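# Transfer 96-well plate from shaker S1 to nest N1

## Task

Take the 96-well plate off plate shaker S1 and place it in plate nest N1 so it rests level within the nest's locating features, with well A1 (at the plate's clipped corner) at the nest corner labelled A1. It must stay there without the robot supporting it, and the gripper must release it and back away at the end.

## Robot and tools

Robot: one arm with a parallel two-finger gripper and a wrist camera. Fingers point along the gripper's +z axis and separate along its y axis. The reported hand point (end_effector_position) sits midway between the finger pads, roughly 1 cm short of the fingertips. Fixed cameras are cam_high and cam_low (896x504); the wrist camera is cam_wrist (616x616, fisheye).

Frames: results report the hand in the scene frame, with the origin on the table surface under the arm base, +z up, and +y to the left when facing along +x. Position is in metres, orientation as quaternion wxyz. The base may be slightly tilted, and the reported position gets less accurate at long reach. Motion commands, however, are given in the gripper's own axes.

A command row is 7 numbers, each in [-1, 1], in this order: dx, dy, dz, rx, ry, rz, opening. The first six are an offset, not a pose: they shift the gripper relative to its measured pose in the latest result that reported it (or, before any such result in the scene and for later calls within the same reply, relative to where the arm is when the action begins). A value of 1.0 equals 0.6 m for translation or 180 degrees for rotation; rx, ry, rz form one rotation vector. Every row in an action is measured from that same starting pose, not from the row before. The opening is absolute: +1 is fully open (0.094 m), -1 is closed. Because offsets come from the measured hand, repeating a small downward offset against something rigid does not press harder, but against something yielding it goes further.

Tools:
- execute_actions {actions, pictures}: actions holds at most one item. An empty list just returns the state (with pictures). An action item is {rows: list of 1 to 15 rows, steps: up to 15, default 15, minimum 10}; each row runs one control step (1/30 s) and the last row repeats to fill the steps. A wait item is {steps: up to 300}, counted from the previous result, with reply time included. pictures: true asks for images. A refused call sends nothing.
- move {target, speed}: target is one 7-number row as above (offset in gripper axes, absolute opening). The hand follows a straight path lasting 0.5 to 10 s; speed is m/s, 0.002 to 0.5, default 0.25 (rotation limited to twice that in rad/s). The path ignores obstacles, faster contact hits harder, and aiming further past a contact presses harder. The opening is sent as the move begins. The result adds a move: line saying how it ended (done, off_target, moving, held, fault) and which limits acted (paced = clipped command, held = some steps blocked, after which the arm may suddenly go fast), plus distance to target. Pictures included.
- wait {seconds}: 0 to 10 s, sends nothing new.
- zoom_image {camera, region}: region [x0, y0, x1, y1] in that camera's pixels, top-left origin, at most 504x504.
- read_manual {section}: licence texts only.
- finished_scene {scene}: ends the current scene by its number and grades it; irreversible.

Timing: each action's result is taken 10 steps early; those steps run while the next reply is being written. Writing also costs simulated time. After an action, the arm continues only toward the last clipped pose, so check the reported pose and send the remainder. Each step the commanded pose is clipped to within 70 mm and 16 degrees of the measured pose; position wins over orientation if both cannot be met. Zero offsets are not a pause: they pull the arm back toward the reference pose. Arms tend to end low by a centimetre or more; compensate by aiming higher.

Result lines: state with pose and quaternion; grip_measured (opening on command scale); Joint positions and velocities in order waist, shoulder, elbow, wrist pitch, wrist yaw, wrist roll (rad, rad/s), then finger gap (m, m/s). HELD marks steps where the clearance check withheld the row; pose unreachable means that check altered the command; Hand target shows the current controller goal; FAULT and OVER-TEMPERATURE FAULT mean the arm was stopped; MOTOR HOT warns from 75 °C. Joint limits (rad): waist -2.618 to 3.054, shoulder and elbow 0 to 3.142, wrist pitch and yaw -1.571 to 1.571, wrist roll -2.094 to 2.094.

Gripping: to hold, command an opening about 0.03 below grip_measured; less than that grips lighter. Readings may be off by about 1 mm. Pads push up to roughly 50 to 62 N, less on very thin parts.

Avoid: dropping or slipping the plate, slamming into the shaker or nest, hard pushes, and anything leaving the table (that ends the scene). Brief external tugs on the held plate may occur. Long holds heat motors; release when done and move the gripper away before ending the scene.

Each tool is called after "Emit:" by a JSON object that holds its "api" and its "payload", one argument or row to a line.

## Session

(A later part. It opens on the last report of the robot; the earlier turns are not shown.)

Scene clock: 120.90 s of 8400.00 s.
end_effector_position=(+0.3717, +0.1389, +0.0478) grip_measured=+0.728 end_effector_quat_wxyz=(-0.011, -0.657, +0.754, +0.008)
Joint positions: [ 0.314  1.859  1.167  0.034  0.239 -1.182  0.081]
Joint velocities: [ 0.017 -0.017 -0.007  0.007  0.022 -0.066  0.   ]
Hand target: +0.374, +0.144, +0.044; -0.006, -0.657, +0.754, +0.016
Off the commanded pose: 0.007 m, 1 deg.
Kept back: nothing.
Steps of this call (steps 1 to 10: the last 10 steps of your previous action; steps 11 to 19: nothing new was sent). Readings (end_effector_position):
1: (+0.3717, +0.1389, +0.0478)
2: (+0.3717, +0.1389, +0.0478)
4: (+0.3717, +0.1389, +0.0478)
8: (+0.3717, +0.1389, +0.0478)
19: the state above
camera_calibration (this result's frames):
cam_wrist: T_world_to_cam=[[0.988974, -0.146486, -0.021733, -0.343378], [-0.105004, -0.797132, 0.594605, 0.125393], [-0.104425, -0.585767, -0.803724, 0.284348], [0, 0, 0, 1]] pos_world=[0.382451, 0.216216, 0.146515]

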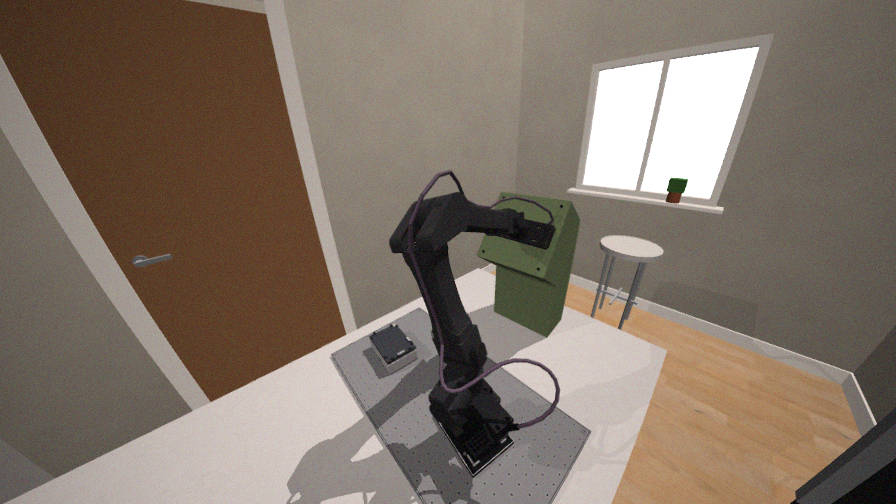

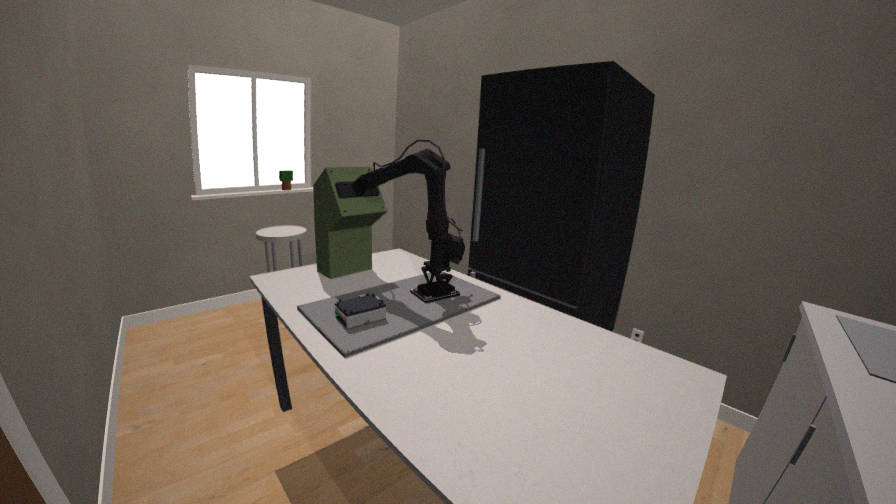

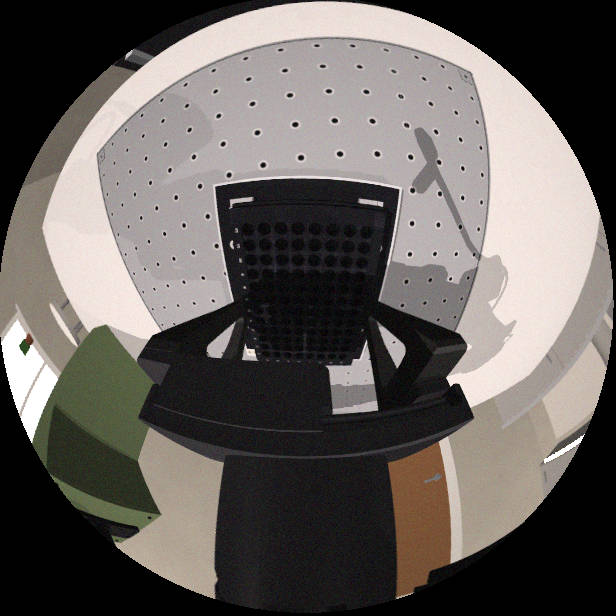

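Emit:
{"api": "execute_actions", "payload": {
  "actions": [
    {"rows":[[-0.01,-0.0036,0.0066,-0.0017,-0.0055,0.0004,0.695],[-0.0101,-0.0036,0.0069,-0.0016,-0.0056,0.0004,0.695],[-0.0102,-0.0036,0.0072,-0.0015,-0.0056,0.0004,0.695],[-0.0103,-0.0035,0.0075,-0.0014,-0.0057,0.0004,0.695],[-0.0104,-0.0035,0.0078,-0.0013,-0.0058,0.0004,0.695],[-0.0105,-0.0035,0.0081,-0.0012,-0.0059,0.0004,0.695],[-0.0106,-0.0035,0.0084,-0.0011,-0.0059,0.0004,0.695],[-0.0107,-0.0035,0.0087,-0.001,-0.006,0.0004,0.695]],"steps":12}
  ],
  "pictures": false
}}

Emit:
{"api": "wait", "payload": {
  "seconds": 0.3
}}

Emit:
{"api": "zoom_image", "payload": {
  "camera": "cam_wrist",
  "region": [215, 175, 400, 250]
}}

Scene clock: 122.97 s of 8400.00 s.
end_effector_position=(+0.3717, +0.1389, +0.0478) grip_measured=+0.728 end_effector_quat_wxyz=(-0.011, -0.657, +0.754, +0.008)
Joint positions: [ 0.314  1.859  1.167  0.034  0.239 -1.182  0.081]
Joint velocities: [ 0.007 -0.002  0.002  0.022  0.007  0.007  0.   ]
Steps of this call (steps 1 to 60: nothing new was sent; steps 61 to 62: the first 2 steps of this action). Readings (end_effector_position):
61: (+0.3717, +0.1389, +0.0478)
62: the state above

Scene clock: 123.60 s of 8400.00 s.
end_effector_position=(+0.3674, +0.1386, +0.0449) grip_measured=+0.728 end_effector_quat_wxyz=(-0.015, -0.658, +0.753, +0.011)
Joint positions: [ 0.314  1.869  1.167  0.034  0.239 -1.182  0.081]
Joint velocities: [ 0.012  0.002 -0.012 -0.007 -0.051 -0.022 -0.001]
Hand target: +0.374, +0.145, +0.043; -0.004, -0.657, +0.754, +0.015
Off the commanded pose: 0.010 m, 1 deg.
Kept back: nothing.
Steps of this call (steps 1 to 10: the last 10 steps of your previous action; steps 11 to 19: nothing new was sent). Readings (end_effector_position):
1: (+0.3717, +0.1389, +0.0478)
2: (+0.3717, +0.1389, +0.0478)
4: (+0.3711, +0.1389, +0.0474)
8: (+0.3682, +0.1387, +0.0454)
19: the state above
camera_calibration (this result's frames):
cam_wrist: T_world_to_cam=[[0.989081, -0.144084, -0.0309677, -0.339213], [-0.0972395, -0.795936, 0.59752, 0.1233], [-0.110741, -0.587984, -0.801256, 0.283863], [0, 0, 0, 1]] pos_world=[0.378934, 0.21617, 0.143268]

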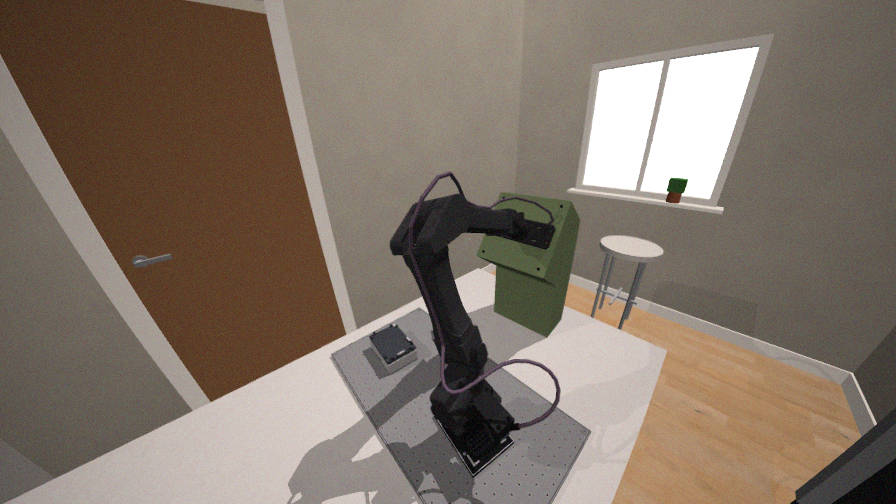

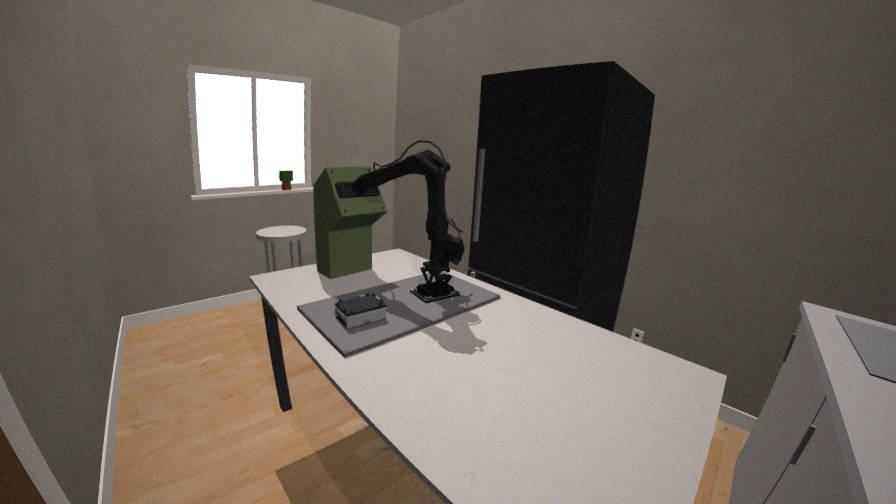

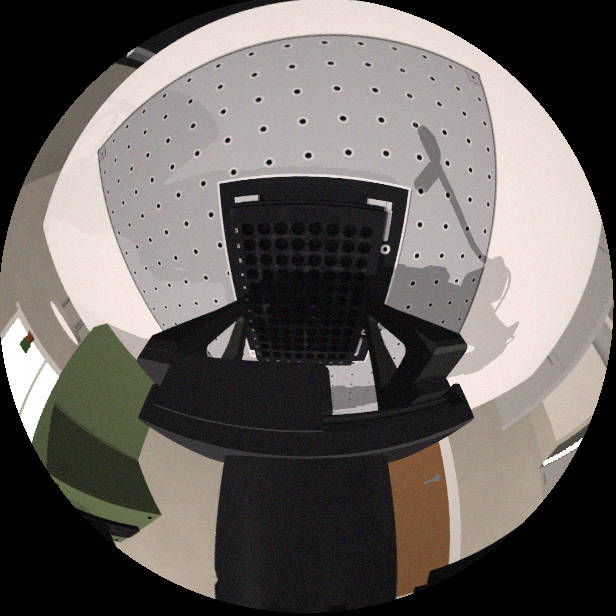

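Region (215, 175, 400, 250) of cam_wrist's 616x616 image, scaled by 2.724, with more detail than that image has; it fills the top 204 rows of this view, and the rest is white.

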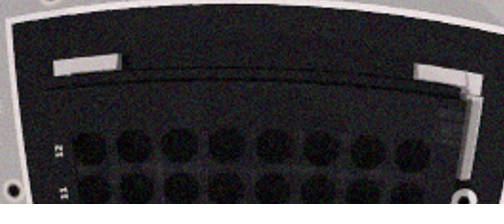

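Emit:
{"api": "execute_actions", "payload": {
  "actions": [
    {"rows":[[-0.0125,-0.0111,0.0035,0.0025,-0.0075,0.0012,0.695],[-0.0128,-0.0117,0.0035,0.0029,-0.0077,0.0012,0.695],[-0.013,-0.0123,0.0034,0.0034,-0.008,0.0012,0.695],[-0.0133,-0.0129,0.0034,0.0039,-0.0082,0.0012,0.695],[-0.0136,-0.0136,0.0034,0.0044,-0.0085,0.0012,0.695],[-0.0139,-0.0142,0.0034,0.0048,-0.0088,0.0012,0.695],[-0.0142,-0.0148,0.0034,0.0053,-0.009,0.0012,0.695],[-0.0144,-0.0154,0.0033,0.0058,-0.0093,0.0012,0.695],[-0.0147,-0.016,0.0033,0.0062,-0.0095,0.0012,0.695],[-0.015,-0.0166,0.0033,0.0067,-0.0098,0.0012,0.695]],"steps":12}
  ],
  "pictures": false
}}

Emit:
{"api": "wait", "payload": {
  "seconds": 0.3
}}

Emit:
{"api": "zoom_image", "payload": {
  "camera": "cam_wrist",
  "region": [215, 175, 400, 250]
}}

Scene clock: 125.23 s of 8400.00 s.
end_effector_position=(+0.3674, +0.1386, +0.0449) grip_measured=+0.728 end_effector_quat_wxyz=(-0.015, -0.658, +0.753, +0.011)
Joint positions: [ 0.314  1.869  1.167  0.034  0.239 -1.182  0.081]
Joint velocities: [-0.002 -0.007 -0.012 -0.037 -0.081 -0.037 -0.   ]
Steps of this call (steps 1 to 47: nothing new was sent; steps 48 to 49: the first 2 steps of this action). Readings (end_effector_position):
48: (+0.3674, +0.1386, +0.0449)
49: the state above

Scene clock: 125.87 s of 8400.00 s.
end_effector_position=(+0.3682, +0.1388, +0.0448) grip_measured=+0.728 end_effector_quat_wxyz=(-0.014, -0.658, +0.753, +0.010)
Joint positions: [ 0.314  1.869  1.167  0.038  0.239 -1.182  0.081]
Joint velocities: [-0.007 -0.007  0.012 -0.037 -0.022 -0.037 -0.001]
Hand target: +0.378, +0.146, +0.043; +0.003, -0.657, +0.754, +0.012
Off the commanded pose: 0.013 m, 2 deg.
Kept back: nothing.
Steps of this call (steps 1 to 10: the last 10 steps of your previous action; steps 11 to 19: nothing new was sent). Readings (end_effector_position):
1: (+0.3674, +0.1386, +0.0449)
2: (+0.3674, +0.1386, +0.0449)
4: (+0.3675, +0.1387, +0.0449)
8: (+0.3679, +0.1388, +0.0448)
19: the state above
camera_calibration (this result's frames):
cam_wrist: T_world_to_cam=[[0.989056, -0.144882, -0.0278887, -0.340001], [-0.0998304, -0.796338, 0.596557, 0.124617], [-0.108639, -0.587244, -0.802086, 0.283212], [0, 0, 0, 1]] pos_world=[0.379489, 0.216291, 0.143338]

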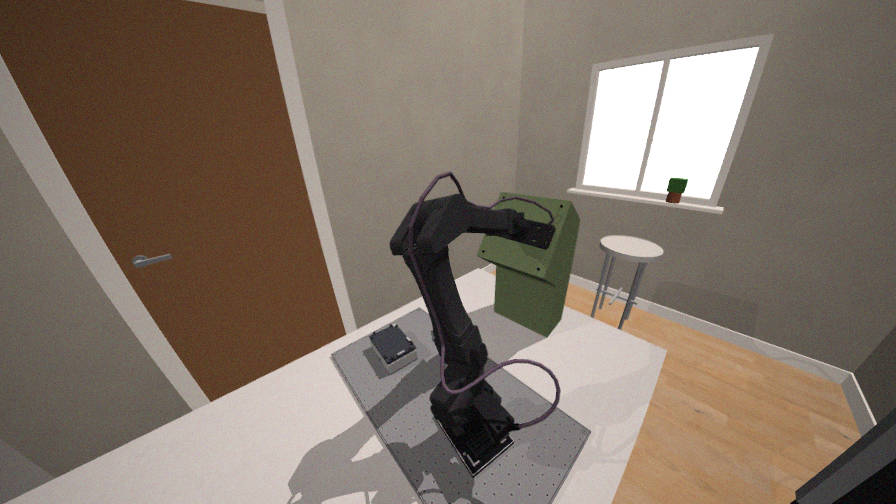

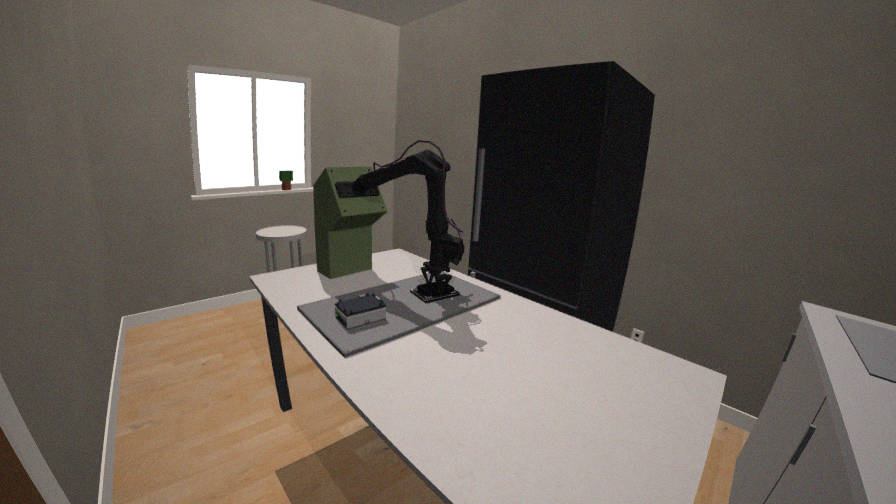

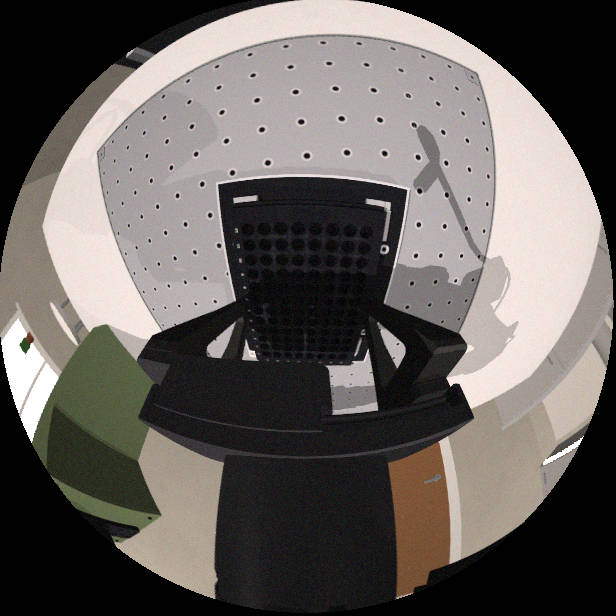

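Region (215, 175, 400, 250) of cam_wrist's 616x616 image, scaled by 2.724, with more detail than that image has; it fills the top 204 rows of this view, and the rest is white.

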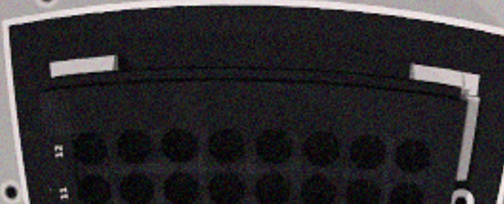

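Emit:
{"api": "execute_actions", "payload": {
  "actions": [
    {"rows":[[-0.0146,-0.0158,0.0029,0.0057,-0.0094,0.0009,0.695],[-0.0147,-0.0163,0.0026,0.0057,-0.0094,0.0009,0.695],[-0.0149,-0.0168,0.0023,0.0057,-0.0094,0.0009,0.695],[-0.015,-0.0173,0.002,0.0057,-0.0094,0.0009,0.695],[-0.0151,-0.0177,0.0018,0.0057,-0.0094,0.0009,0.695],[-0.0153,-0.0182,0.0015,0.0057,-0.0094,0.0009,0.695],[-0.0154,-0.0187,0.0012,0.0057,-0.0094,0.0009,0.695],[-0.0155,-0.0192,0.0009,0.0057,-0.0094,0.0009,0.695]],"steps":12}
  ],
  "pictures": false
}}

Emit:
{"api": "wait", "payload": {
  "seconds": 0.3
}}

Emit:
{"api": "zoom_image", "payload": {
  "camera": "cam_wrist",
  "region": [215, 175, 400, 250]
}}

Scene clock: 135.83 s of 8400.00 s.
end_effector_position=(+0.3682, +0.1388, +0.0448) grip_measured=+0.728 end_effector_quat_wxyz=(-0.014, -0.658, +0.753, +0.010)
Joint positions: [ 0.314  1.869  1.167  0.038  0.239 -1.182  0.081]
Joint velocities: [-0.002 -0.002 -0.007 -0.022 -0.007 -0.022 -0.001]
Steps of this call (steps 1 to 90: nothing new was sent; then 6.90 s passed at rest; steps 91 to 92: the first 2 steps of this action). Readings (end_effector_position):
91: (+0.3682, +0.1388, +0.0448)
92: the state above

Scene clock: 136.47 s of 8400.00 s.
end_effector_position=(+0.3682, +0.1388, +0.0448) grip_measured=+0.728 end_effector_quat_wxyz=(-0.014, -0.658, +0.753, +0.010)
Joint positions: [ 0.314  1.869  1.167  0.038  0.239 -1.182  0.081]
Joint velocities: [ 0.012  0.002  0.012 -0.022 -0.007 -0.051 -0.001]
Hand target: +0.381, +0.146, +0.044; +0.003, -0.657, +0.754, +0.012
Off the commanded pose: 0.015 m, 2 deg.
Kept back: nothing.
Steps of this call (steps 1 to 10: the last 10 steps of your previous action; steps 11 to 19: nothing new was sent). Readings (end_effector_position):
1: (+0.3682, +0.1388, +0.0448)
2: (+0.3682, +0.1388, +0.0448)
4: (+0.3682, +0.1388, +0.0448)
8: (+0.3682, +0.1388, +0.0448)
19: the state above
camera_calibration (this result's frames):
cam_wrist: T_world_to_cam=[[0.989056, -0.144882, -0.0278887, -0.340001], [-0.0998304, -0.796338, 0.596557, 0.124617], [-0.108639, -0.587244, -0.802086, 0.283212], [0, 0, 0, 1]] pos_world=[0.379489, 0.216291, 0.143338]

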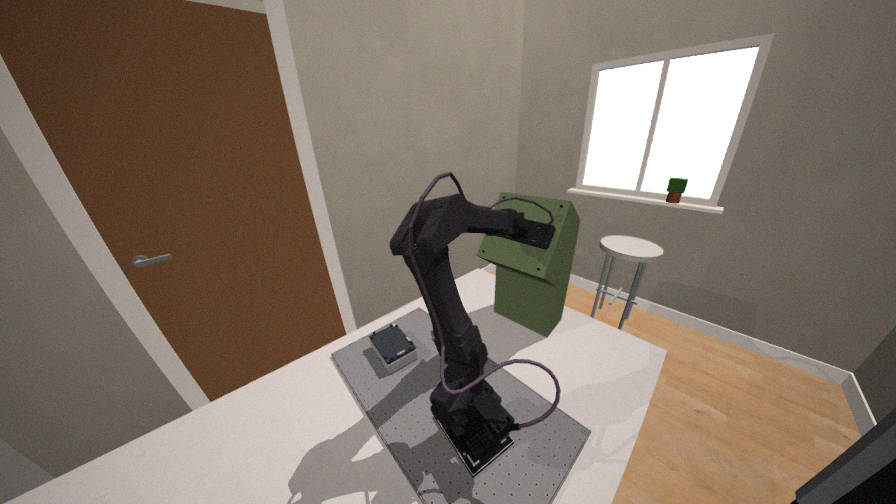

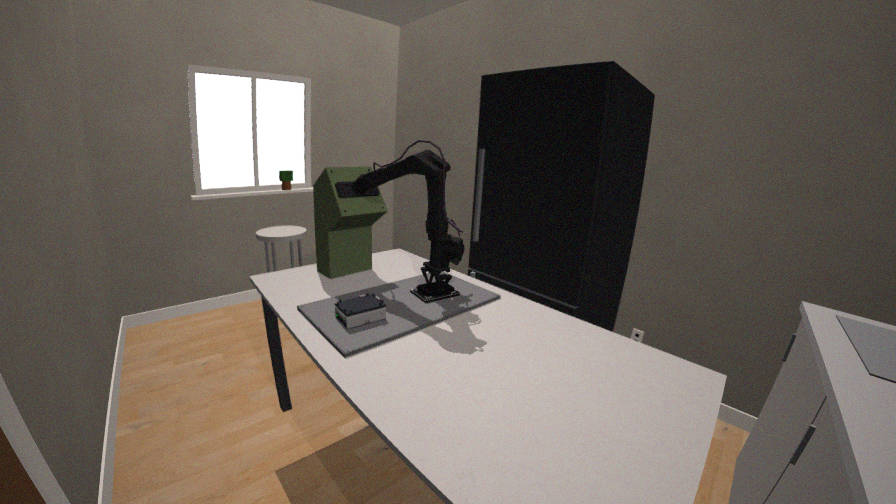

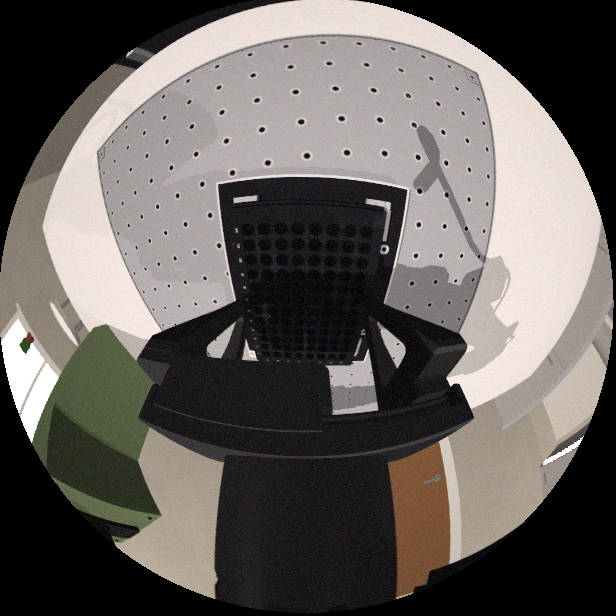

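Region (215, 175, 400, 250) of cam_wrist's 616x616 image, scaled by 2.724, with more detail than that image has; it fills the top 204 rows of this view, and the rest is white.

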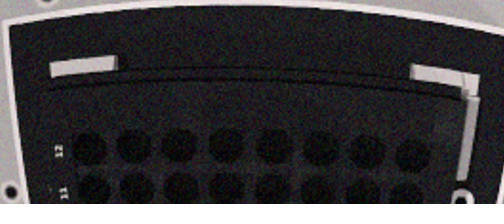

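Emit:
{"api": "execute_actions", "payload": {
  "actions": [
    {"rows":[[-0.0156,-0.0196,0.0007,0.0057,-0.0094,0.0009,0.695],[-0.0157,-0.02,0.0004,0.0057,-0.0094,0.0009,0.695],[-0.0158,-0.0203,0.0002,0.0057,-0.0094,0.0009,0.695],[-0.0159,-0.0207,0,0.0057,-0.0094,0.0009,0.695],[-0.016,-0.0211,-0.0003,0.0057,-0.0094,0.0009,0.695],[-0.0161,-0.0215,-0.0005,0.0057,-0.0094,0.0009,0.695],[-0.0162,-0.0218,-0.0008,0.0057,-0.0094,0.0009,0.695],[-0.0163,-0.0222,-0.001,0.0057,-0.0094,0.0009,0.695]],"steps":12}
  ],
  "pictures": false
}}

Emit:
{"api": "wait", "payload": {
  "seconds": 0.3
}}

Emit:
{"api": "zoom_image", "payload": {
  "camera": "cam_wrist",
  "region": [215, 175, 400, 250]
}}

Scene clock: 137.63 s of 8400.00 s.
end_effector_position=(+0.3682, +0.1388, +0.0448) grip_measured=+0.728 end_effector_quat_wxyz=(-0.014, -0.658, +0.753, +0.010)
Joint positions: [ 0.314  1.869  1.167  0.038  0.239 -1.182  0.081]
Joint velocities: [-0.002  0.012  0.002 -0.022  0.051  0.022 -0.001]
Steps of this call (steps 1 to 33: nothing new was sent; steps 34 to 35: the first 2 steps of this action). Readings (end_effector_position):
34: (+0.3682, +0.1388, +0.0448)
35: the state above

Scene clock: 138.27 s of 8400.00 s.
end_effector_position=(+0.3682, +0.1388, +0.0448) grip_measured=+0.728 end_effector_quat_wxyz=(-0.014, -0.658, +0.753, +0.010)
Joint positions: [ 0.314  1.869  1.167  0.038  0.239 -1.182  0.081]
Joint velocities: [-0.022  0.007  0.007 -0.007  0.066  0.007 -0.   ]
Hand target: +0.383, +0.146, +0.045; +0.003, -0.657, +0.754, +0.012
Off the commanded pose: 0.017 m, 2 deg.
Kept back: nothing.
Steps of this call (steps 1 to 10: the last 10 steps of your previous action; steps 11 to 19: nothing new was sent). Readings (end_effector_position):
1: (+0.3682, +0.1388, +0.0448)
2: (+0.3682, +0.1388, +0.0448)
4: (+0.3682, +0.1388, +0.0448)
8: (+0.3682, +0.1388, +0.0448)
19: the state above
camera_calibration (this result's frames):
cam_wrist: T_world_to_cam=[[0.989056, -0.144882, -0.0278887, -0.340001], [-0.0998304, -0.796338, 0.596557, 0.124617], [-0.108639, -0.587244, -0.802086, 0.283212], [0, 0, 0, 1]] pos_world=[0.379489, 0.216291, 0.143338]

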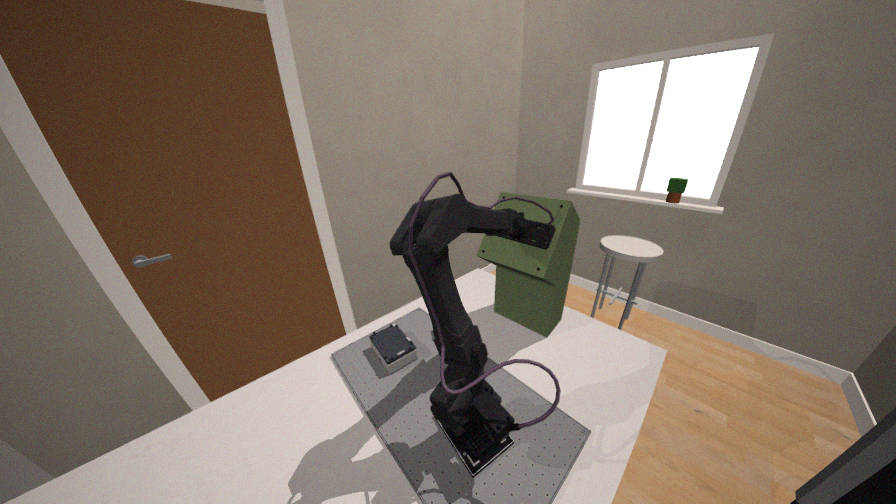

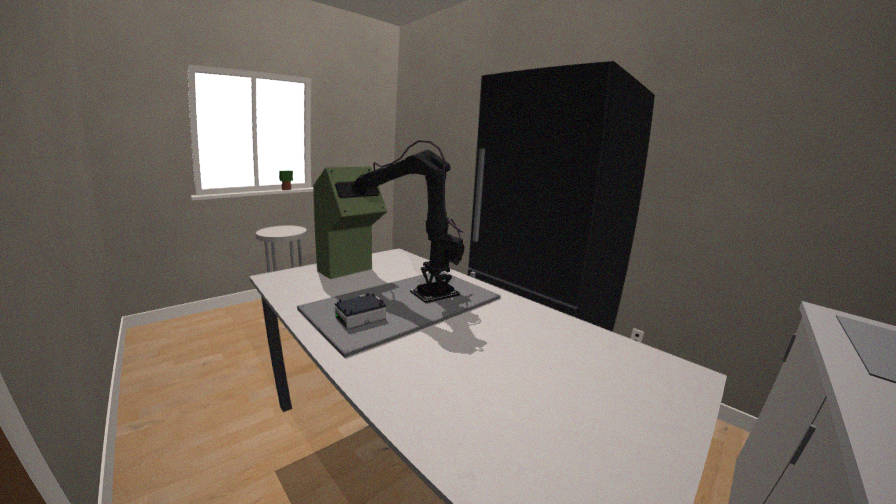

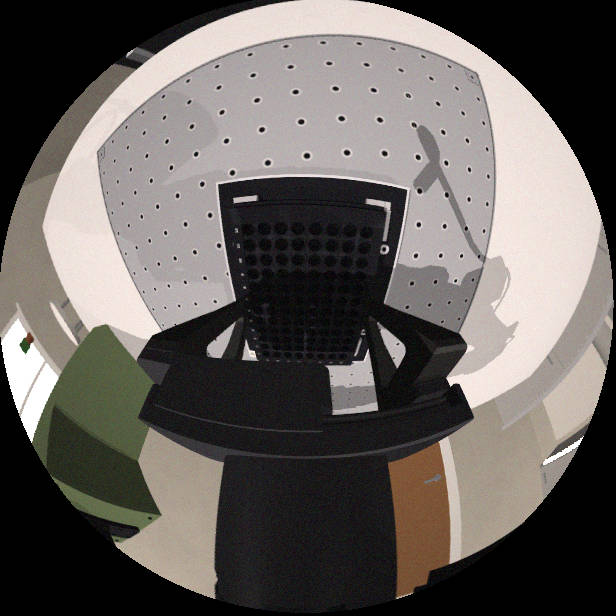

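Region (215, 175, 400, 250) of cam_wrist's 616x616 image, scaled by 2.724, with more detail than that image has; it fills the top 204 rows of this view, and the rest is white.

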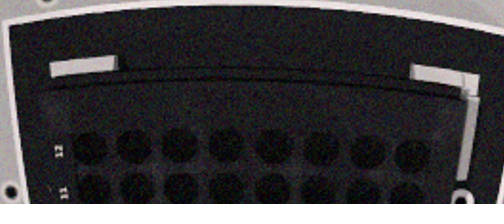

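Emit:
{"api": "execute_actions", "payload": {
  "actions": [
    {"rows":[[-0.0166,-0.023,-0.0012,0.006,-0.0096,0.0009,0.695],[-0.0168,-0.0237,-0.0015,0.0063,-0.0097,0.0009,0.695],[-0.0171,-0.0245,-0.0017,0.0066,-0.0099,0.0009,0.695],[-0.0174,-0.0252,-0.002,0.0069,-0.01,0.0009,0.695],[-0.0176,-0.026,-0.0022,0.0071,-0.0102,0.0009,0.695],[-0.0179,-0.0267,-0.0024,0.0074,-0.0103,0.0009,0.695],[-0.0181,-0.0275,-0.0027,0.0077,-0.0105,0.0009,0.695],[-0.0184,-0.0282,-0.0029,0.008,-0.0106,0.0009,0.695]],"steps":12}
  ],
  "pictures": false
}}

Emit:
{"api": "wait", "payload": {
  "seconds": 0.3
}}

Emit:
{"api": "zoom_image", "payload": {
  "camera": "cam_wrist",
  "region": [215, 175, 400, 250]
}}

Scene clock: 140.33 s of 8400.00 s.
end_effector_position=(+0.3682, +0.1388, +0.0448) grip_measured=+0.728 end_effector_quat_wxyz=(-0.014, -0.658, +0.753, +0.010)
Joint positions: [ 0.314  1.869  1.167  0.038  0.239 -1.182  0.081]
Joint velocities: [ 0.002  0.002 -0.002  0.051  0.037  0.066 -0.   ]
Steps of this call (steps 1 to 60: nothing new was sent; steps 61 to 62: the first 2 steps of this action). Readings (end_effector_position):
61: (+0.3682, +0.1388, +0.0448)
62: the state above

Scene clock: 140.97 s of 8400.00 s.
end_effector_position=(+0.3761, +0.1411, +0.0456) grip_measured=+0.728 end_effector_quat_wxyz=(-0.007, -0.657, +0.754, +0.008)
Joint positions: [ 0.314  1.869  1.186  0.032  0.237 -1.182  0.081]
Joint velocities: [-0.002 -0.002  0.012 -0.007  0.051  0.051 -0.001]
Hand target: +0.386, +0.147, +0.046; +0.007, -0.657, +0.754, +0.011
Off the commanded pose: 0.012 m, 2 deg.
Kept back: nothing.
Steps of this call (steps 1 to 10: the last 10 steps of your previous action; steps 11 to 19: nothing new was sent). Readings (end_effector_position):
1: (+0.3682, +0.1388, +0.0448)
2: (+0.3682, +0.1388, +0.0448)
4: (+0.3691, +0.1390, +0.0450)
8: (+0.3740, +0.1405, +0.0454)
19: the state above
camera_calibration (this result's frames):
cam_wrist: T_world_to_cam=[[0.988831, -0.148111, -0.016618, -0.347396], [-0.109817, -0.799439, 0.590625, 0.13122], [-0.100763, -0.582204, -0.806775, 0.282541], [0, 0, 0, 1]] pos_world=[0.386395, 0.217945, 0.144672]

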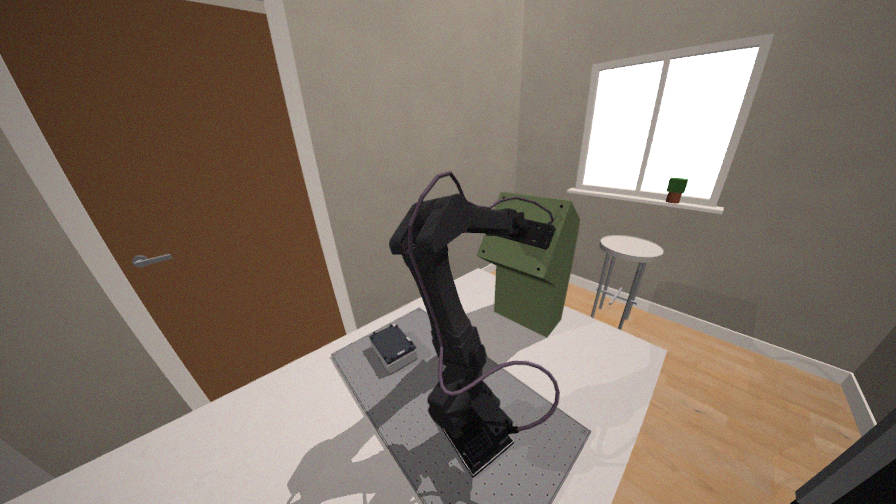

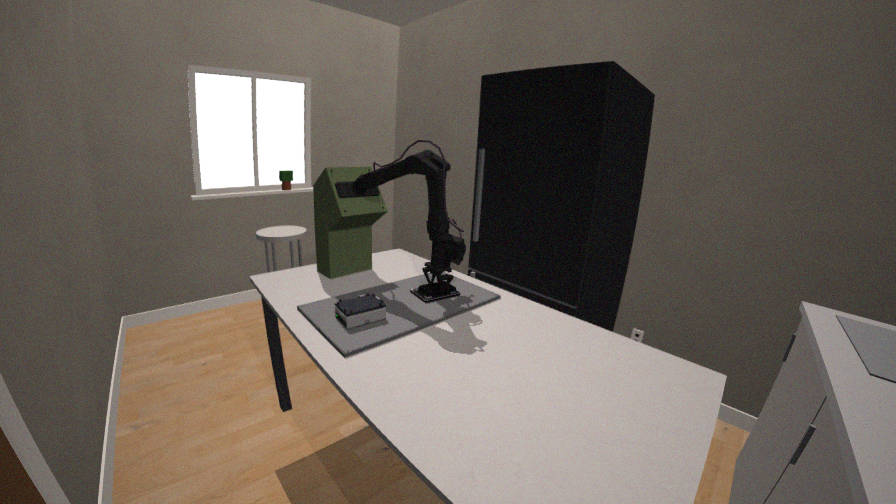

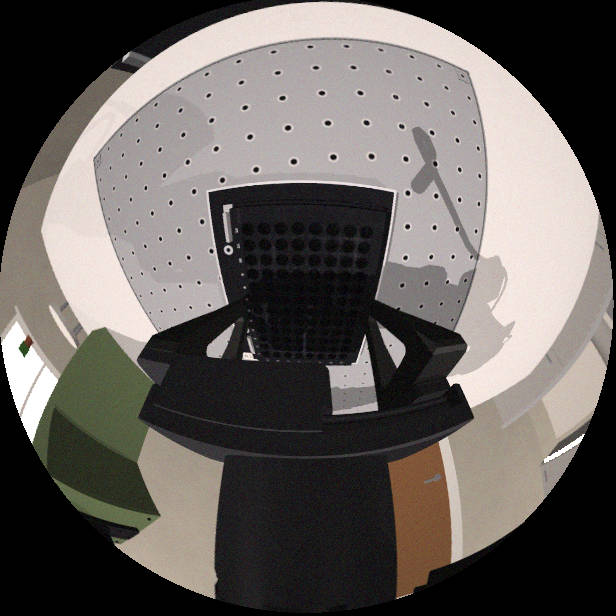

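Region (215, 175, 400, 250) of cam_wrist's 616x616 image, scaled by 2.724, with more detail than that image has; it fills the top 204 rows of this view, and the rest is white.

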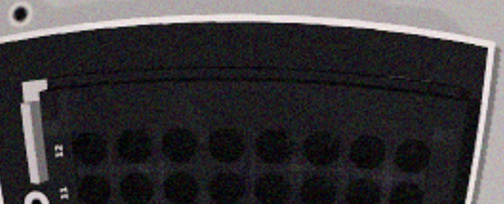

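Emit:
{"api": "execute_actions", "payload": {
  "actions": []
}}

Scene clock: 142.37 s of 8400.00 s.
end_effector_position=(+0.3761, +0.1411, +0.0456) grip_measured=+0.728 end_effector_quat_wxyz=(-0.007, -0.657, +0.754, +0.008)
Joint positions: [ 0.314  1.869  1.186  0.032  0.237 -1.182  0.081]
Joint velocities: [-0.002 -0.007 -0.007 -0.022 -0.007 -0.022 -0.   ]
Hand target: +0.386, +0.147, +0.046; +0.007, -0.657, +0.754, +0.011
Off the commanded pose: 0.012 m, 2 deg.
Kept back: nothing.
Steps of this call (steps 1 to 42: nothing new was sent). Readings (end_effector_position):
1: (+0.3761, +0.1411, +0.0456)
2: (+0.3761, +0.1411, +0.0456)
4: (+0.3761, +0.1411, +0.0456)
8: (+0.3761, +0.1411, +0.0456)
42: the state above
camera_calibration (this result's frames):
cam_wrist: T_world_to_cam=[[0.988831, -0.148111, -0.016618, -0.347396], [-0.109817, -0.799439, 0.590625, 0.13122], [-0.100763, -0.582204, -0.806775, 0.282541], [0, 0, 0, 1]] pos_world=[0.386395, 0.217945, 0.144672]

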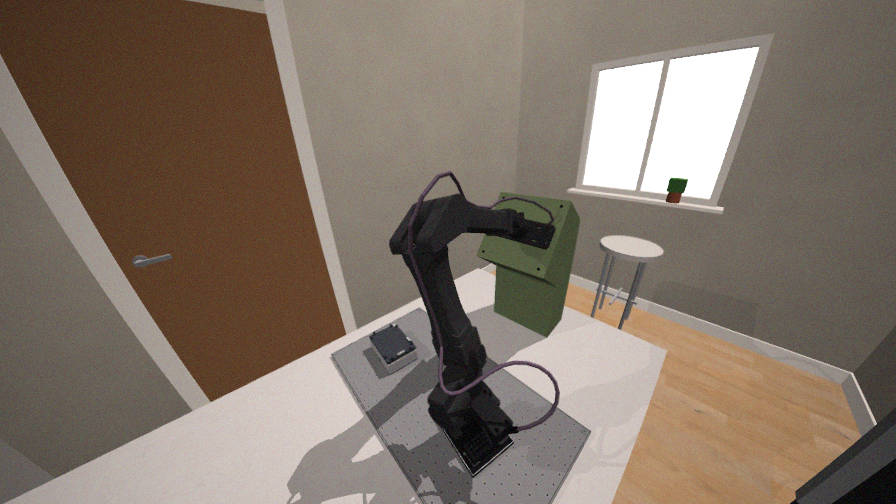

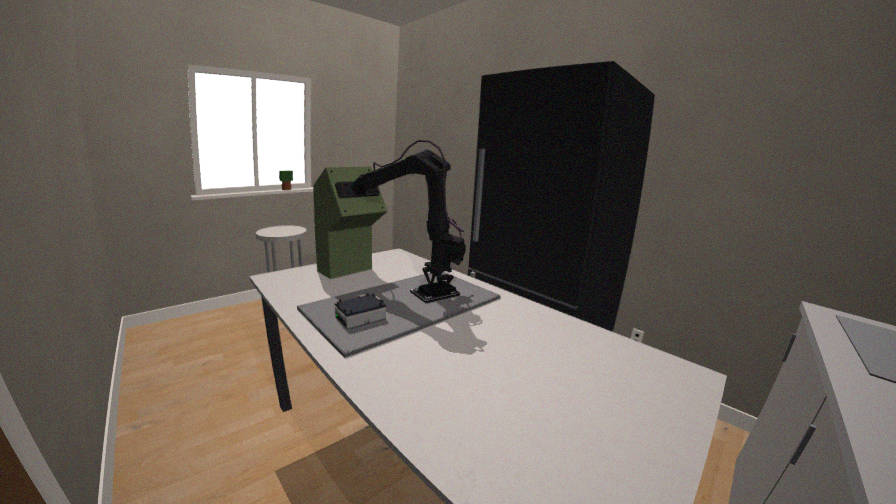

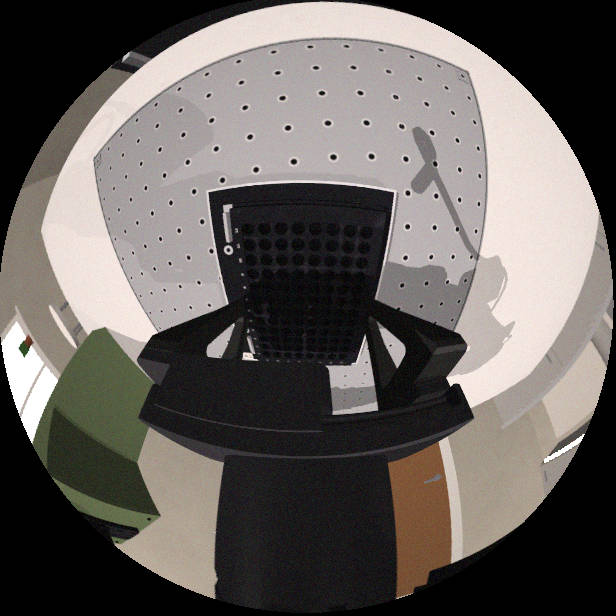

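Emit:
{"api": "move", "payload": {
  "target": [-0.0105, -0.0033, -0.024, 0.0077, -0.0032, 0.0, 0.695],
  "speed": 0.04
}}

Emit:
{"api": "zoom_image", "payload": {
  "camera": "cam_wrist",
  "region": [190, 160, 420, 280]
}}

Scene clock: 144.30 s of 8400.00 s.
end_effector_position=(+0.3874, +0.1422, +0.0567) grip_measured=+0.728 end_effector_quat_wxyz=(+0.005, -0.656, +0.755, -0.006)
Joint positions: [ 0.324  1.832  1.173  0.042  0.258 -1.182  0.081]
Joint velocities: [-0.007  0.012  0.017 -0.051 -0.007 -0.007  0.   ]
Hand target: +0.379, +0.147, +0.060; +0.004, -0.657, +0.754, +0.002
Off the commanded pose: 0.010 m, 1 deg.
Kept back: nothing.
move: done
camera_calibration (this result's frames):
cam_wrist: T_world_to_cam=[[0.988286, -0.151202, 0.0207107, -0.359746], [-0.134163, -0.796081, 0.590131, 0.135763], [-0.0727416, -0.585997, -0.807042, 0.28298], [0, 0, 0, 1]] pos_world=[0.39433, 0.21951, 0.155709]

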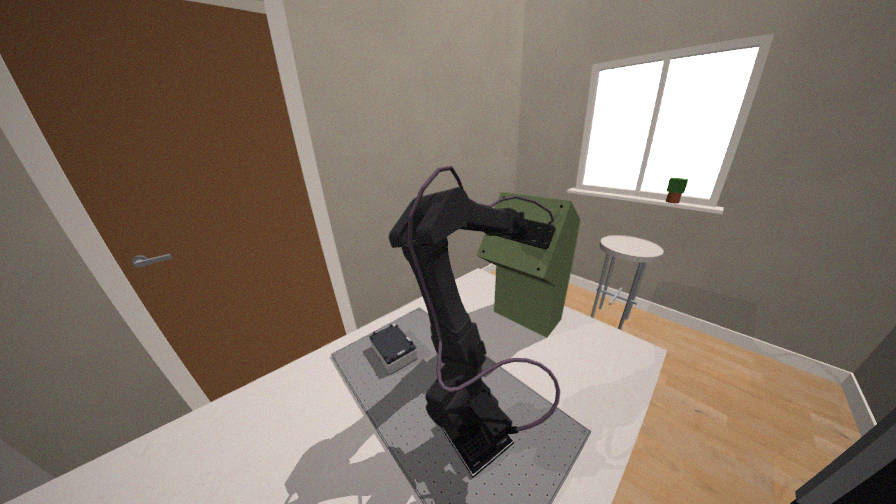

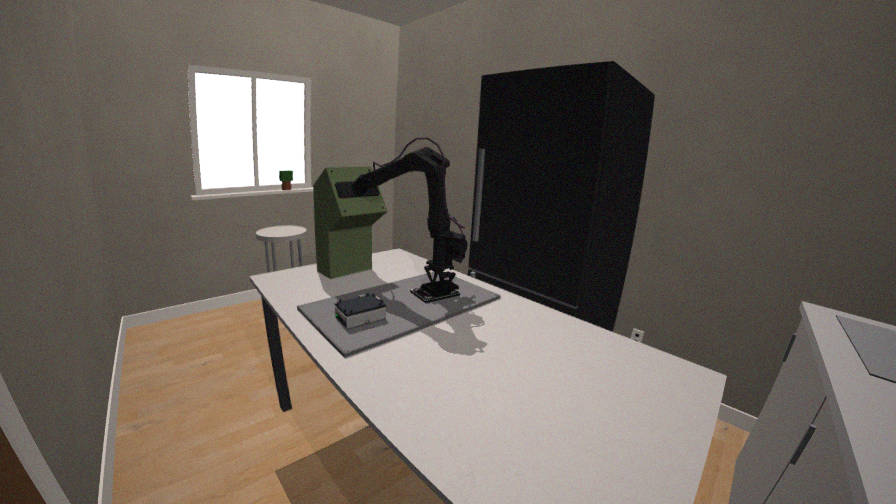

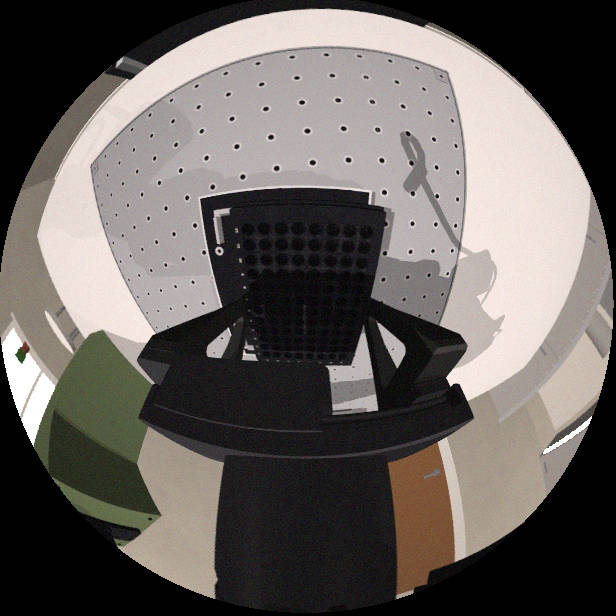

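Region (190, 160, 420, 280) of cam_wrist's 616x616 image, scaled by 2.191, with more detail than that image has; it fills the top 263 rows of this view, and the rest is white.

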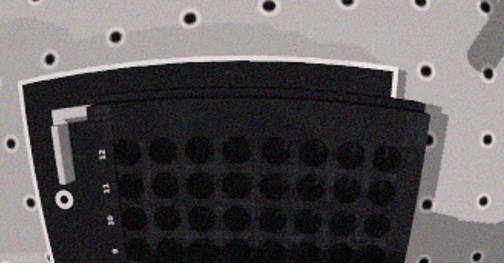

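Emit:
{"api": "move", "payload": {
  "target": [0.0114, 0.0197, 0.0248, -0.0078, 0.0062, -0.002, 0.695],
  "speed": 0.04
}}

Emit:
{"api": "zoom_image", "payload": {
  "camera": "cam_wrist",
  "region": [215, 175, 400, 250]
}}

Scene clock: 149.33 s of 8400.00 s.
end_effector_position=(+0.3738, +0.1375, +0.0447) grip_measured=+0.728 end_effector_quat_wxyz=(-0.012, -0.657, +0.754, -0.003)
Joint positions: [ 0.317  1.871  1.173  0.048  0.262 -1.182  0.081]
Joint velocities: [ 0.002 -0.012 -0.002 -0.007  0.007 -0.007 -0.001]
Hand target: +0.375, +0.137, +0.042; -0.010, -0.658, +0.753, -0.003
Off the commanded pose: 0.003 m, 0 deg.
Kept back: nothing.
After step 90, 1.23 s passed at rest.
move: done
camera_calibration (this result's frames):
cam_wrist: T_world_to_cam=[[0.989124, -0.146959, -0.00602592, -0.346453], [-0.113163, -0.786552, 0.607067, 0.127343], [-0.0939534, -0.599782, -0.794628, 0.278807], [0, 0, 0, 1]] pos_world=[0.38329, 0.216471, 0.142155]

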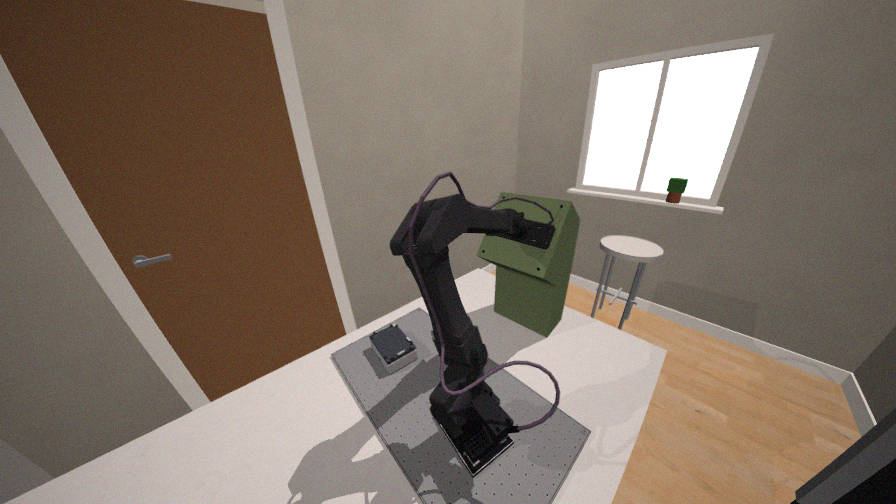

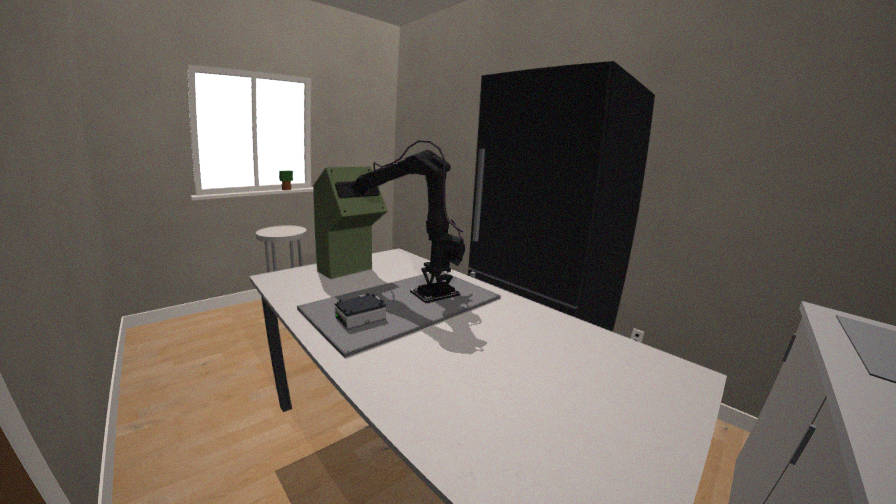

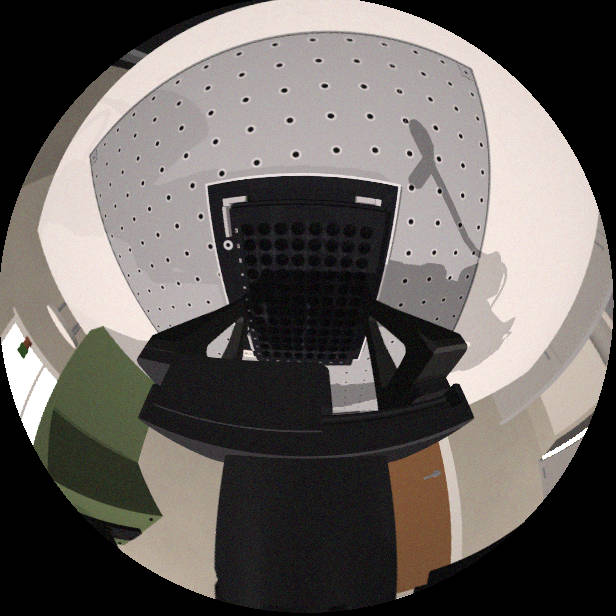

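Region (215, 175, 400, 250) of cam_wrist's 616x616 image, scaled by 2.724, with more detail than that image has; it fills the top 204 rows of this view, and the rest is white.

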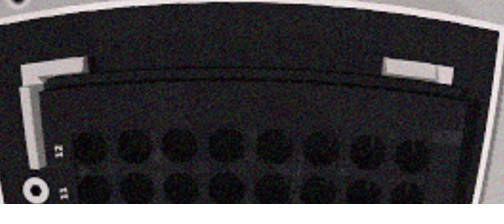

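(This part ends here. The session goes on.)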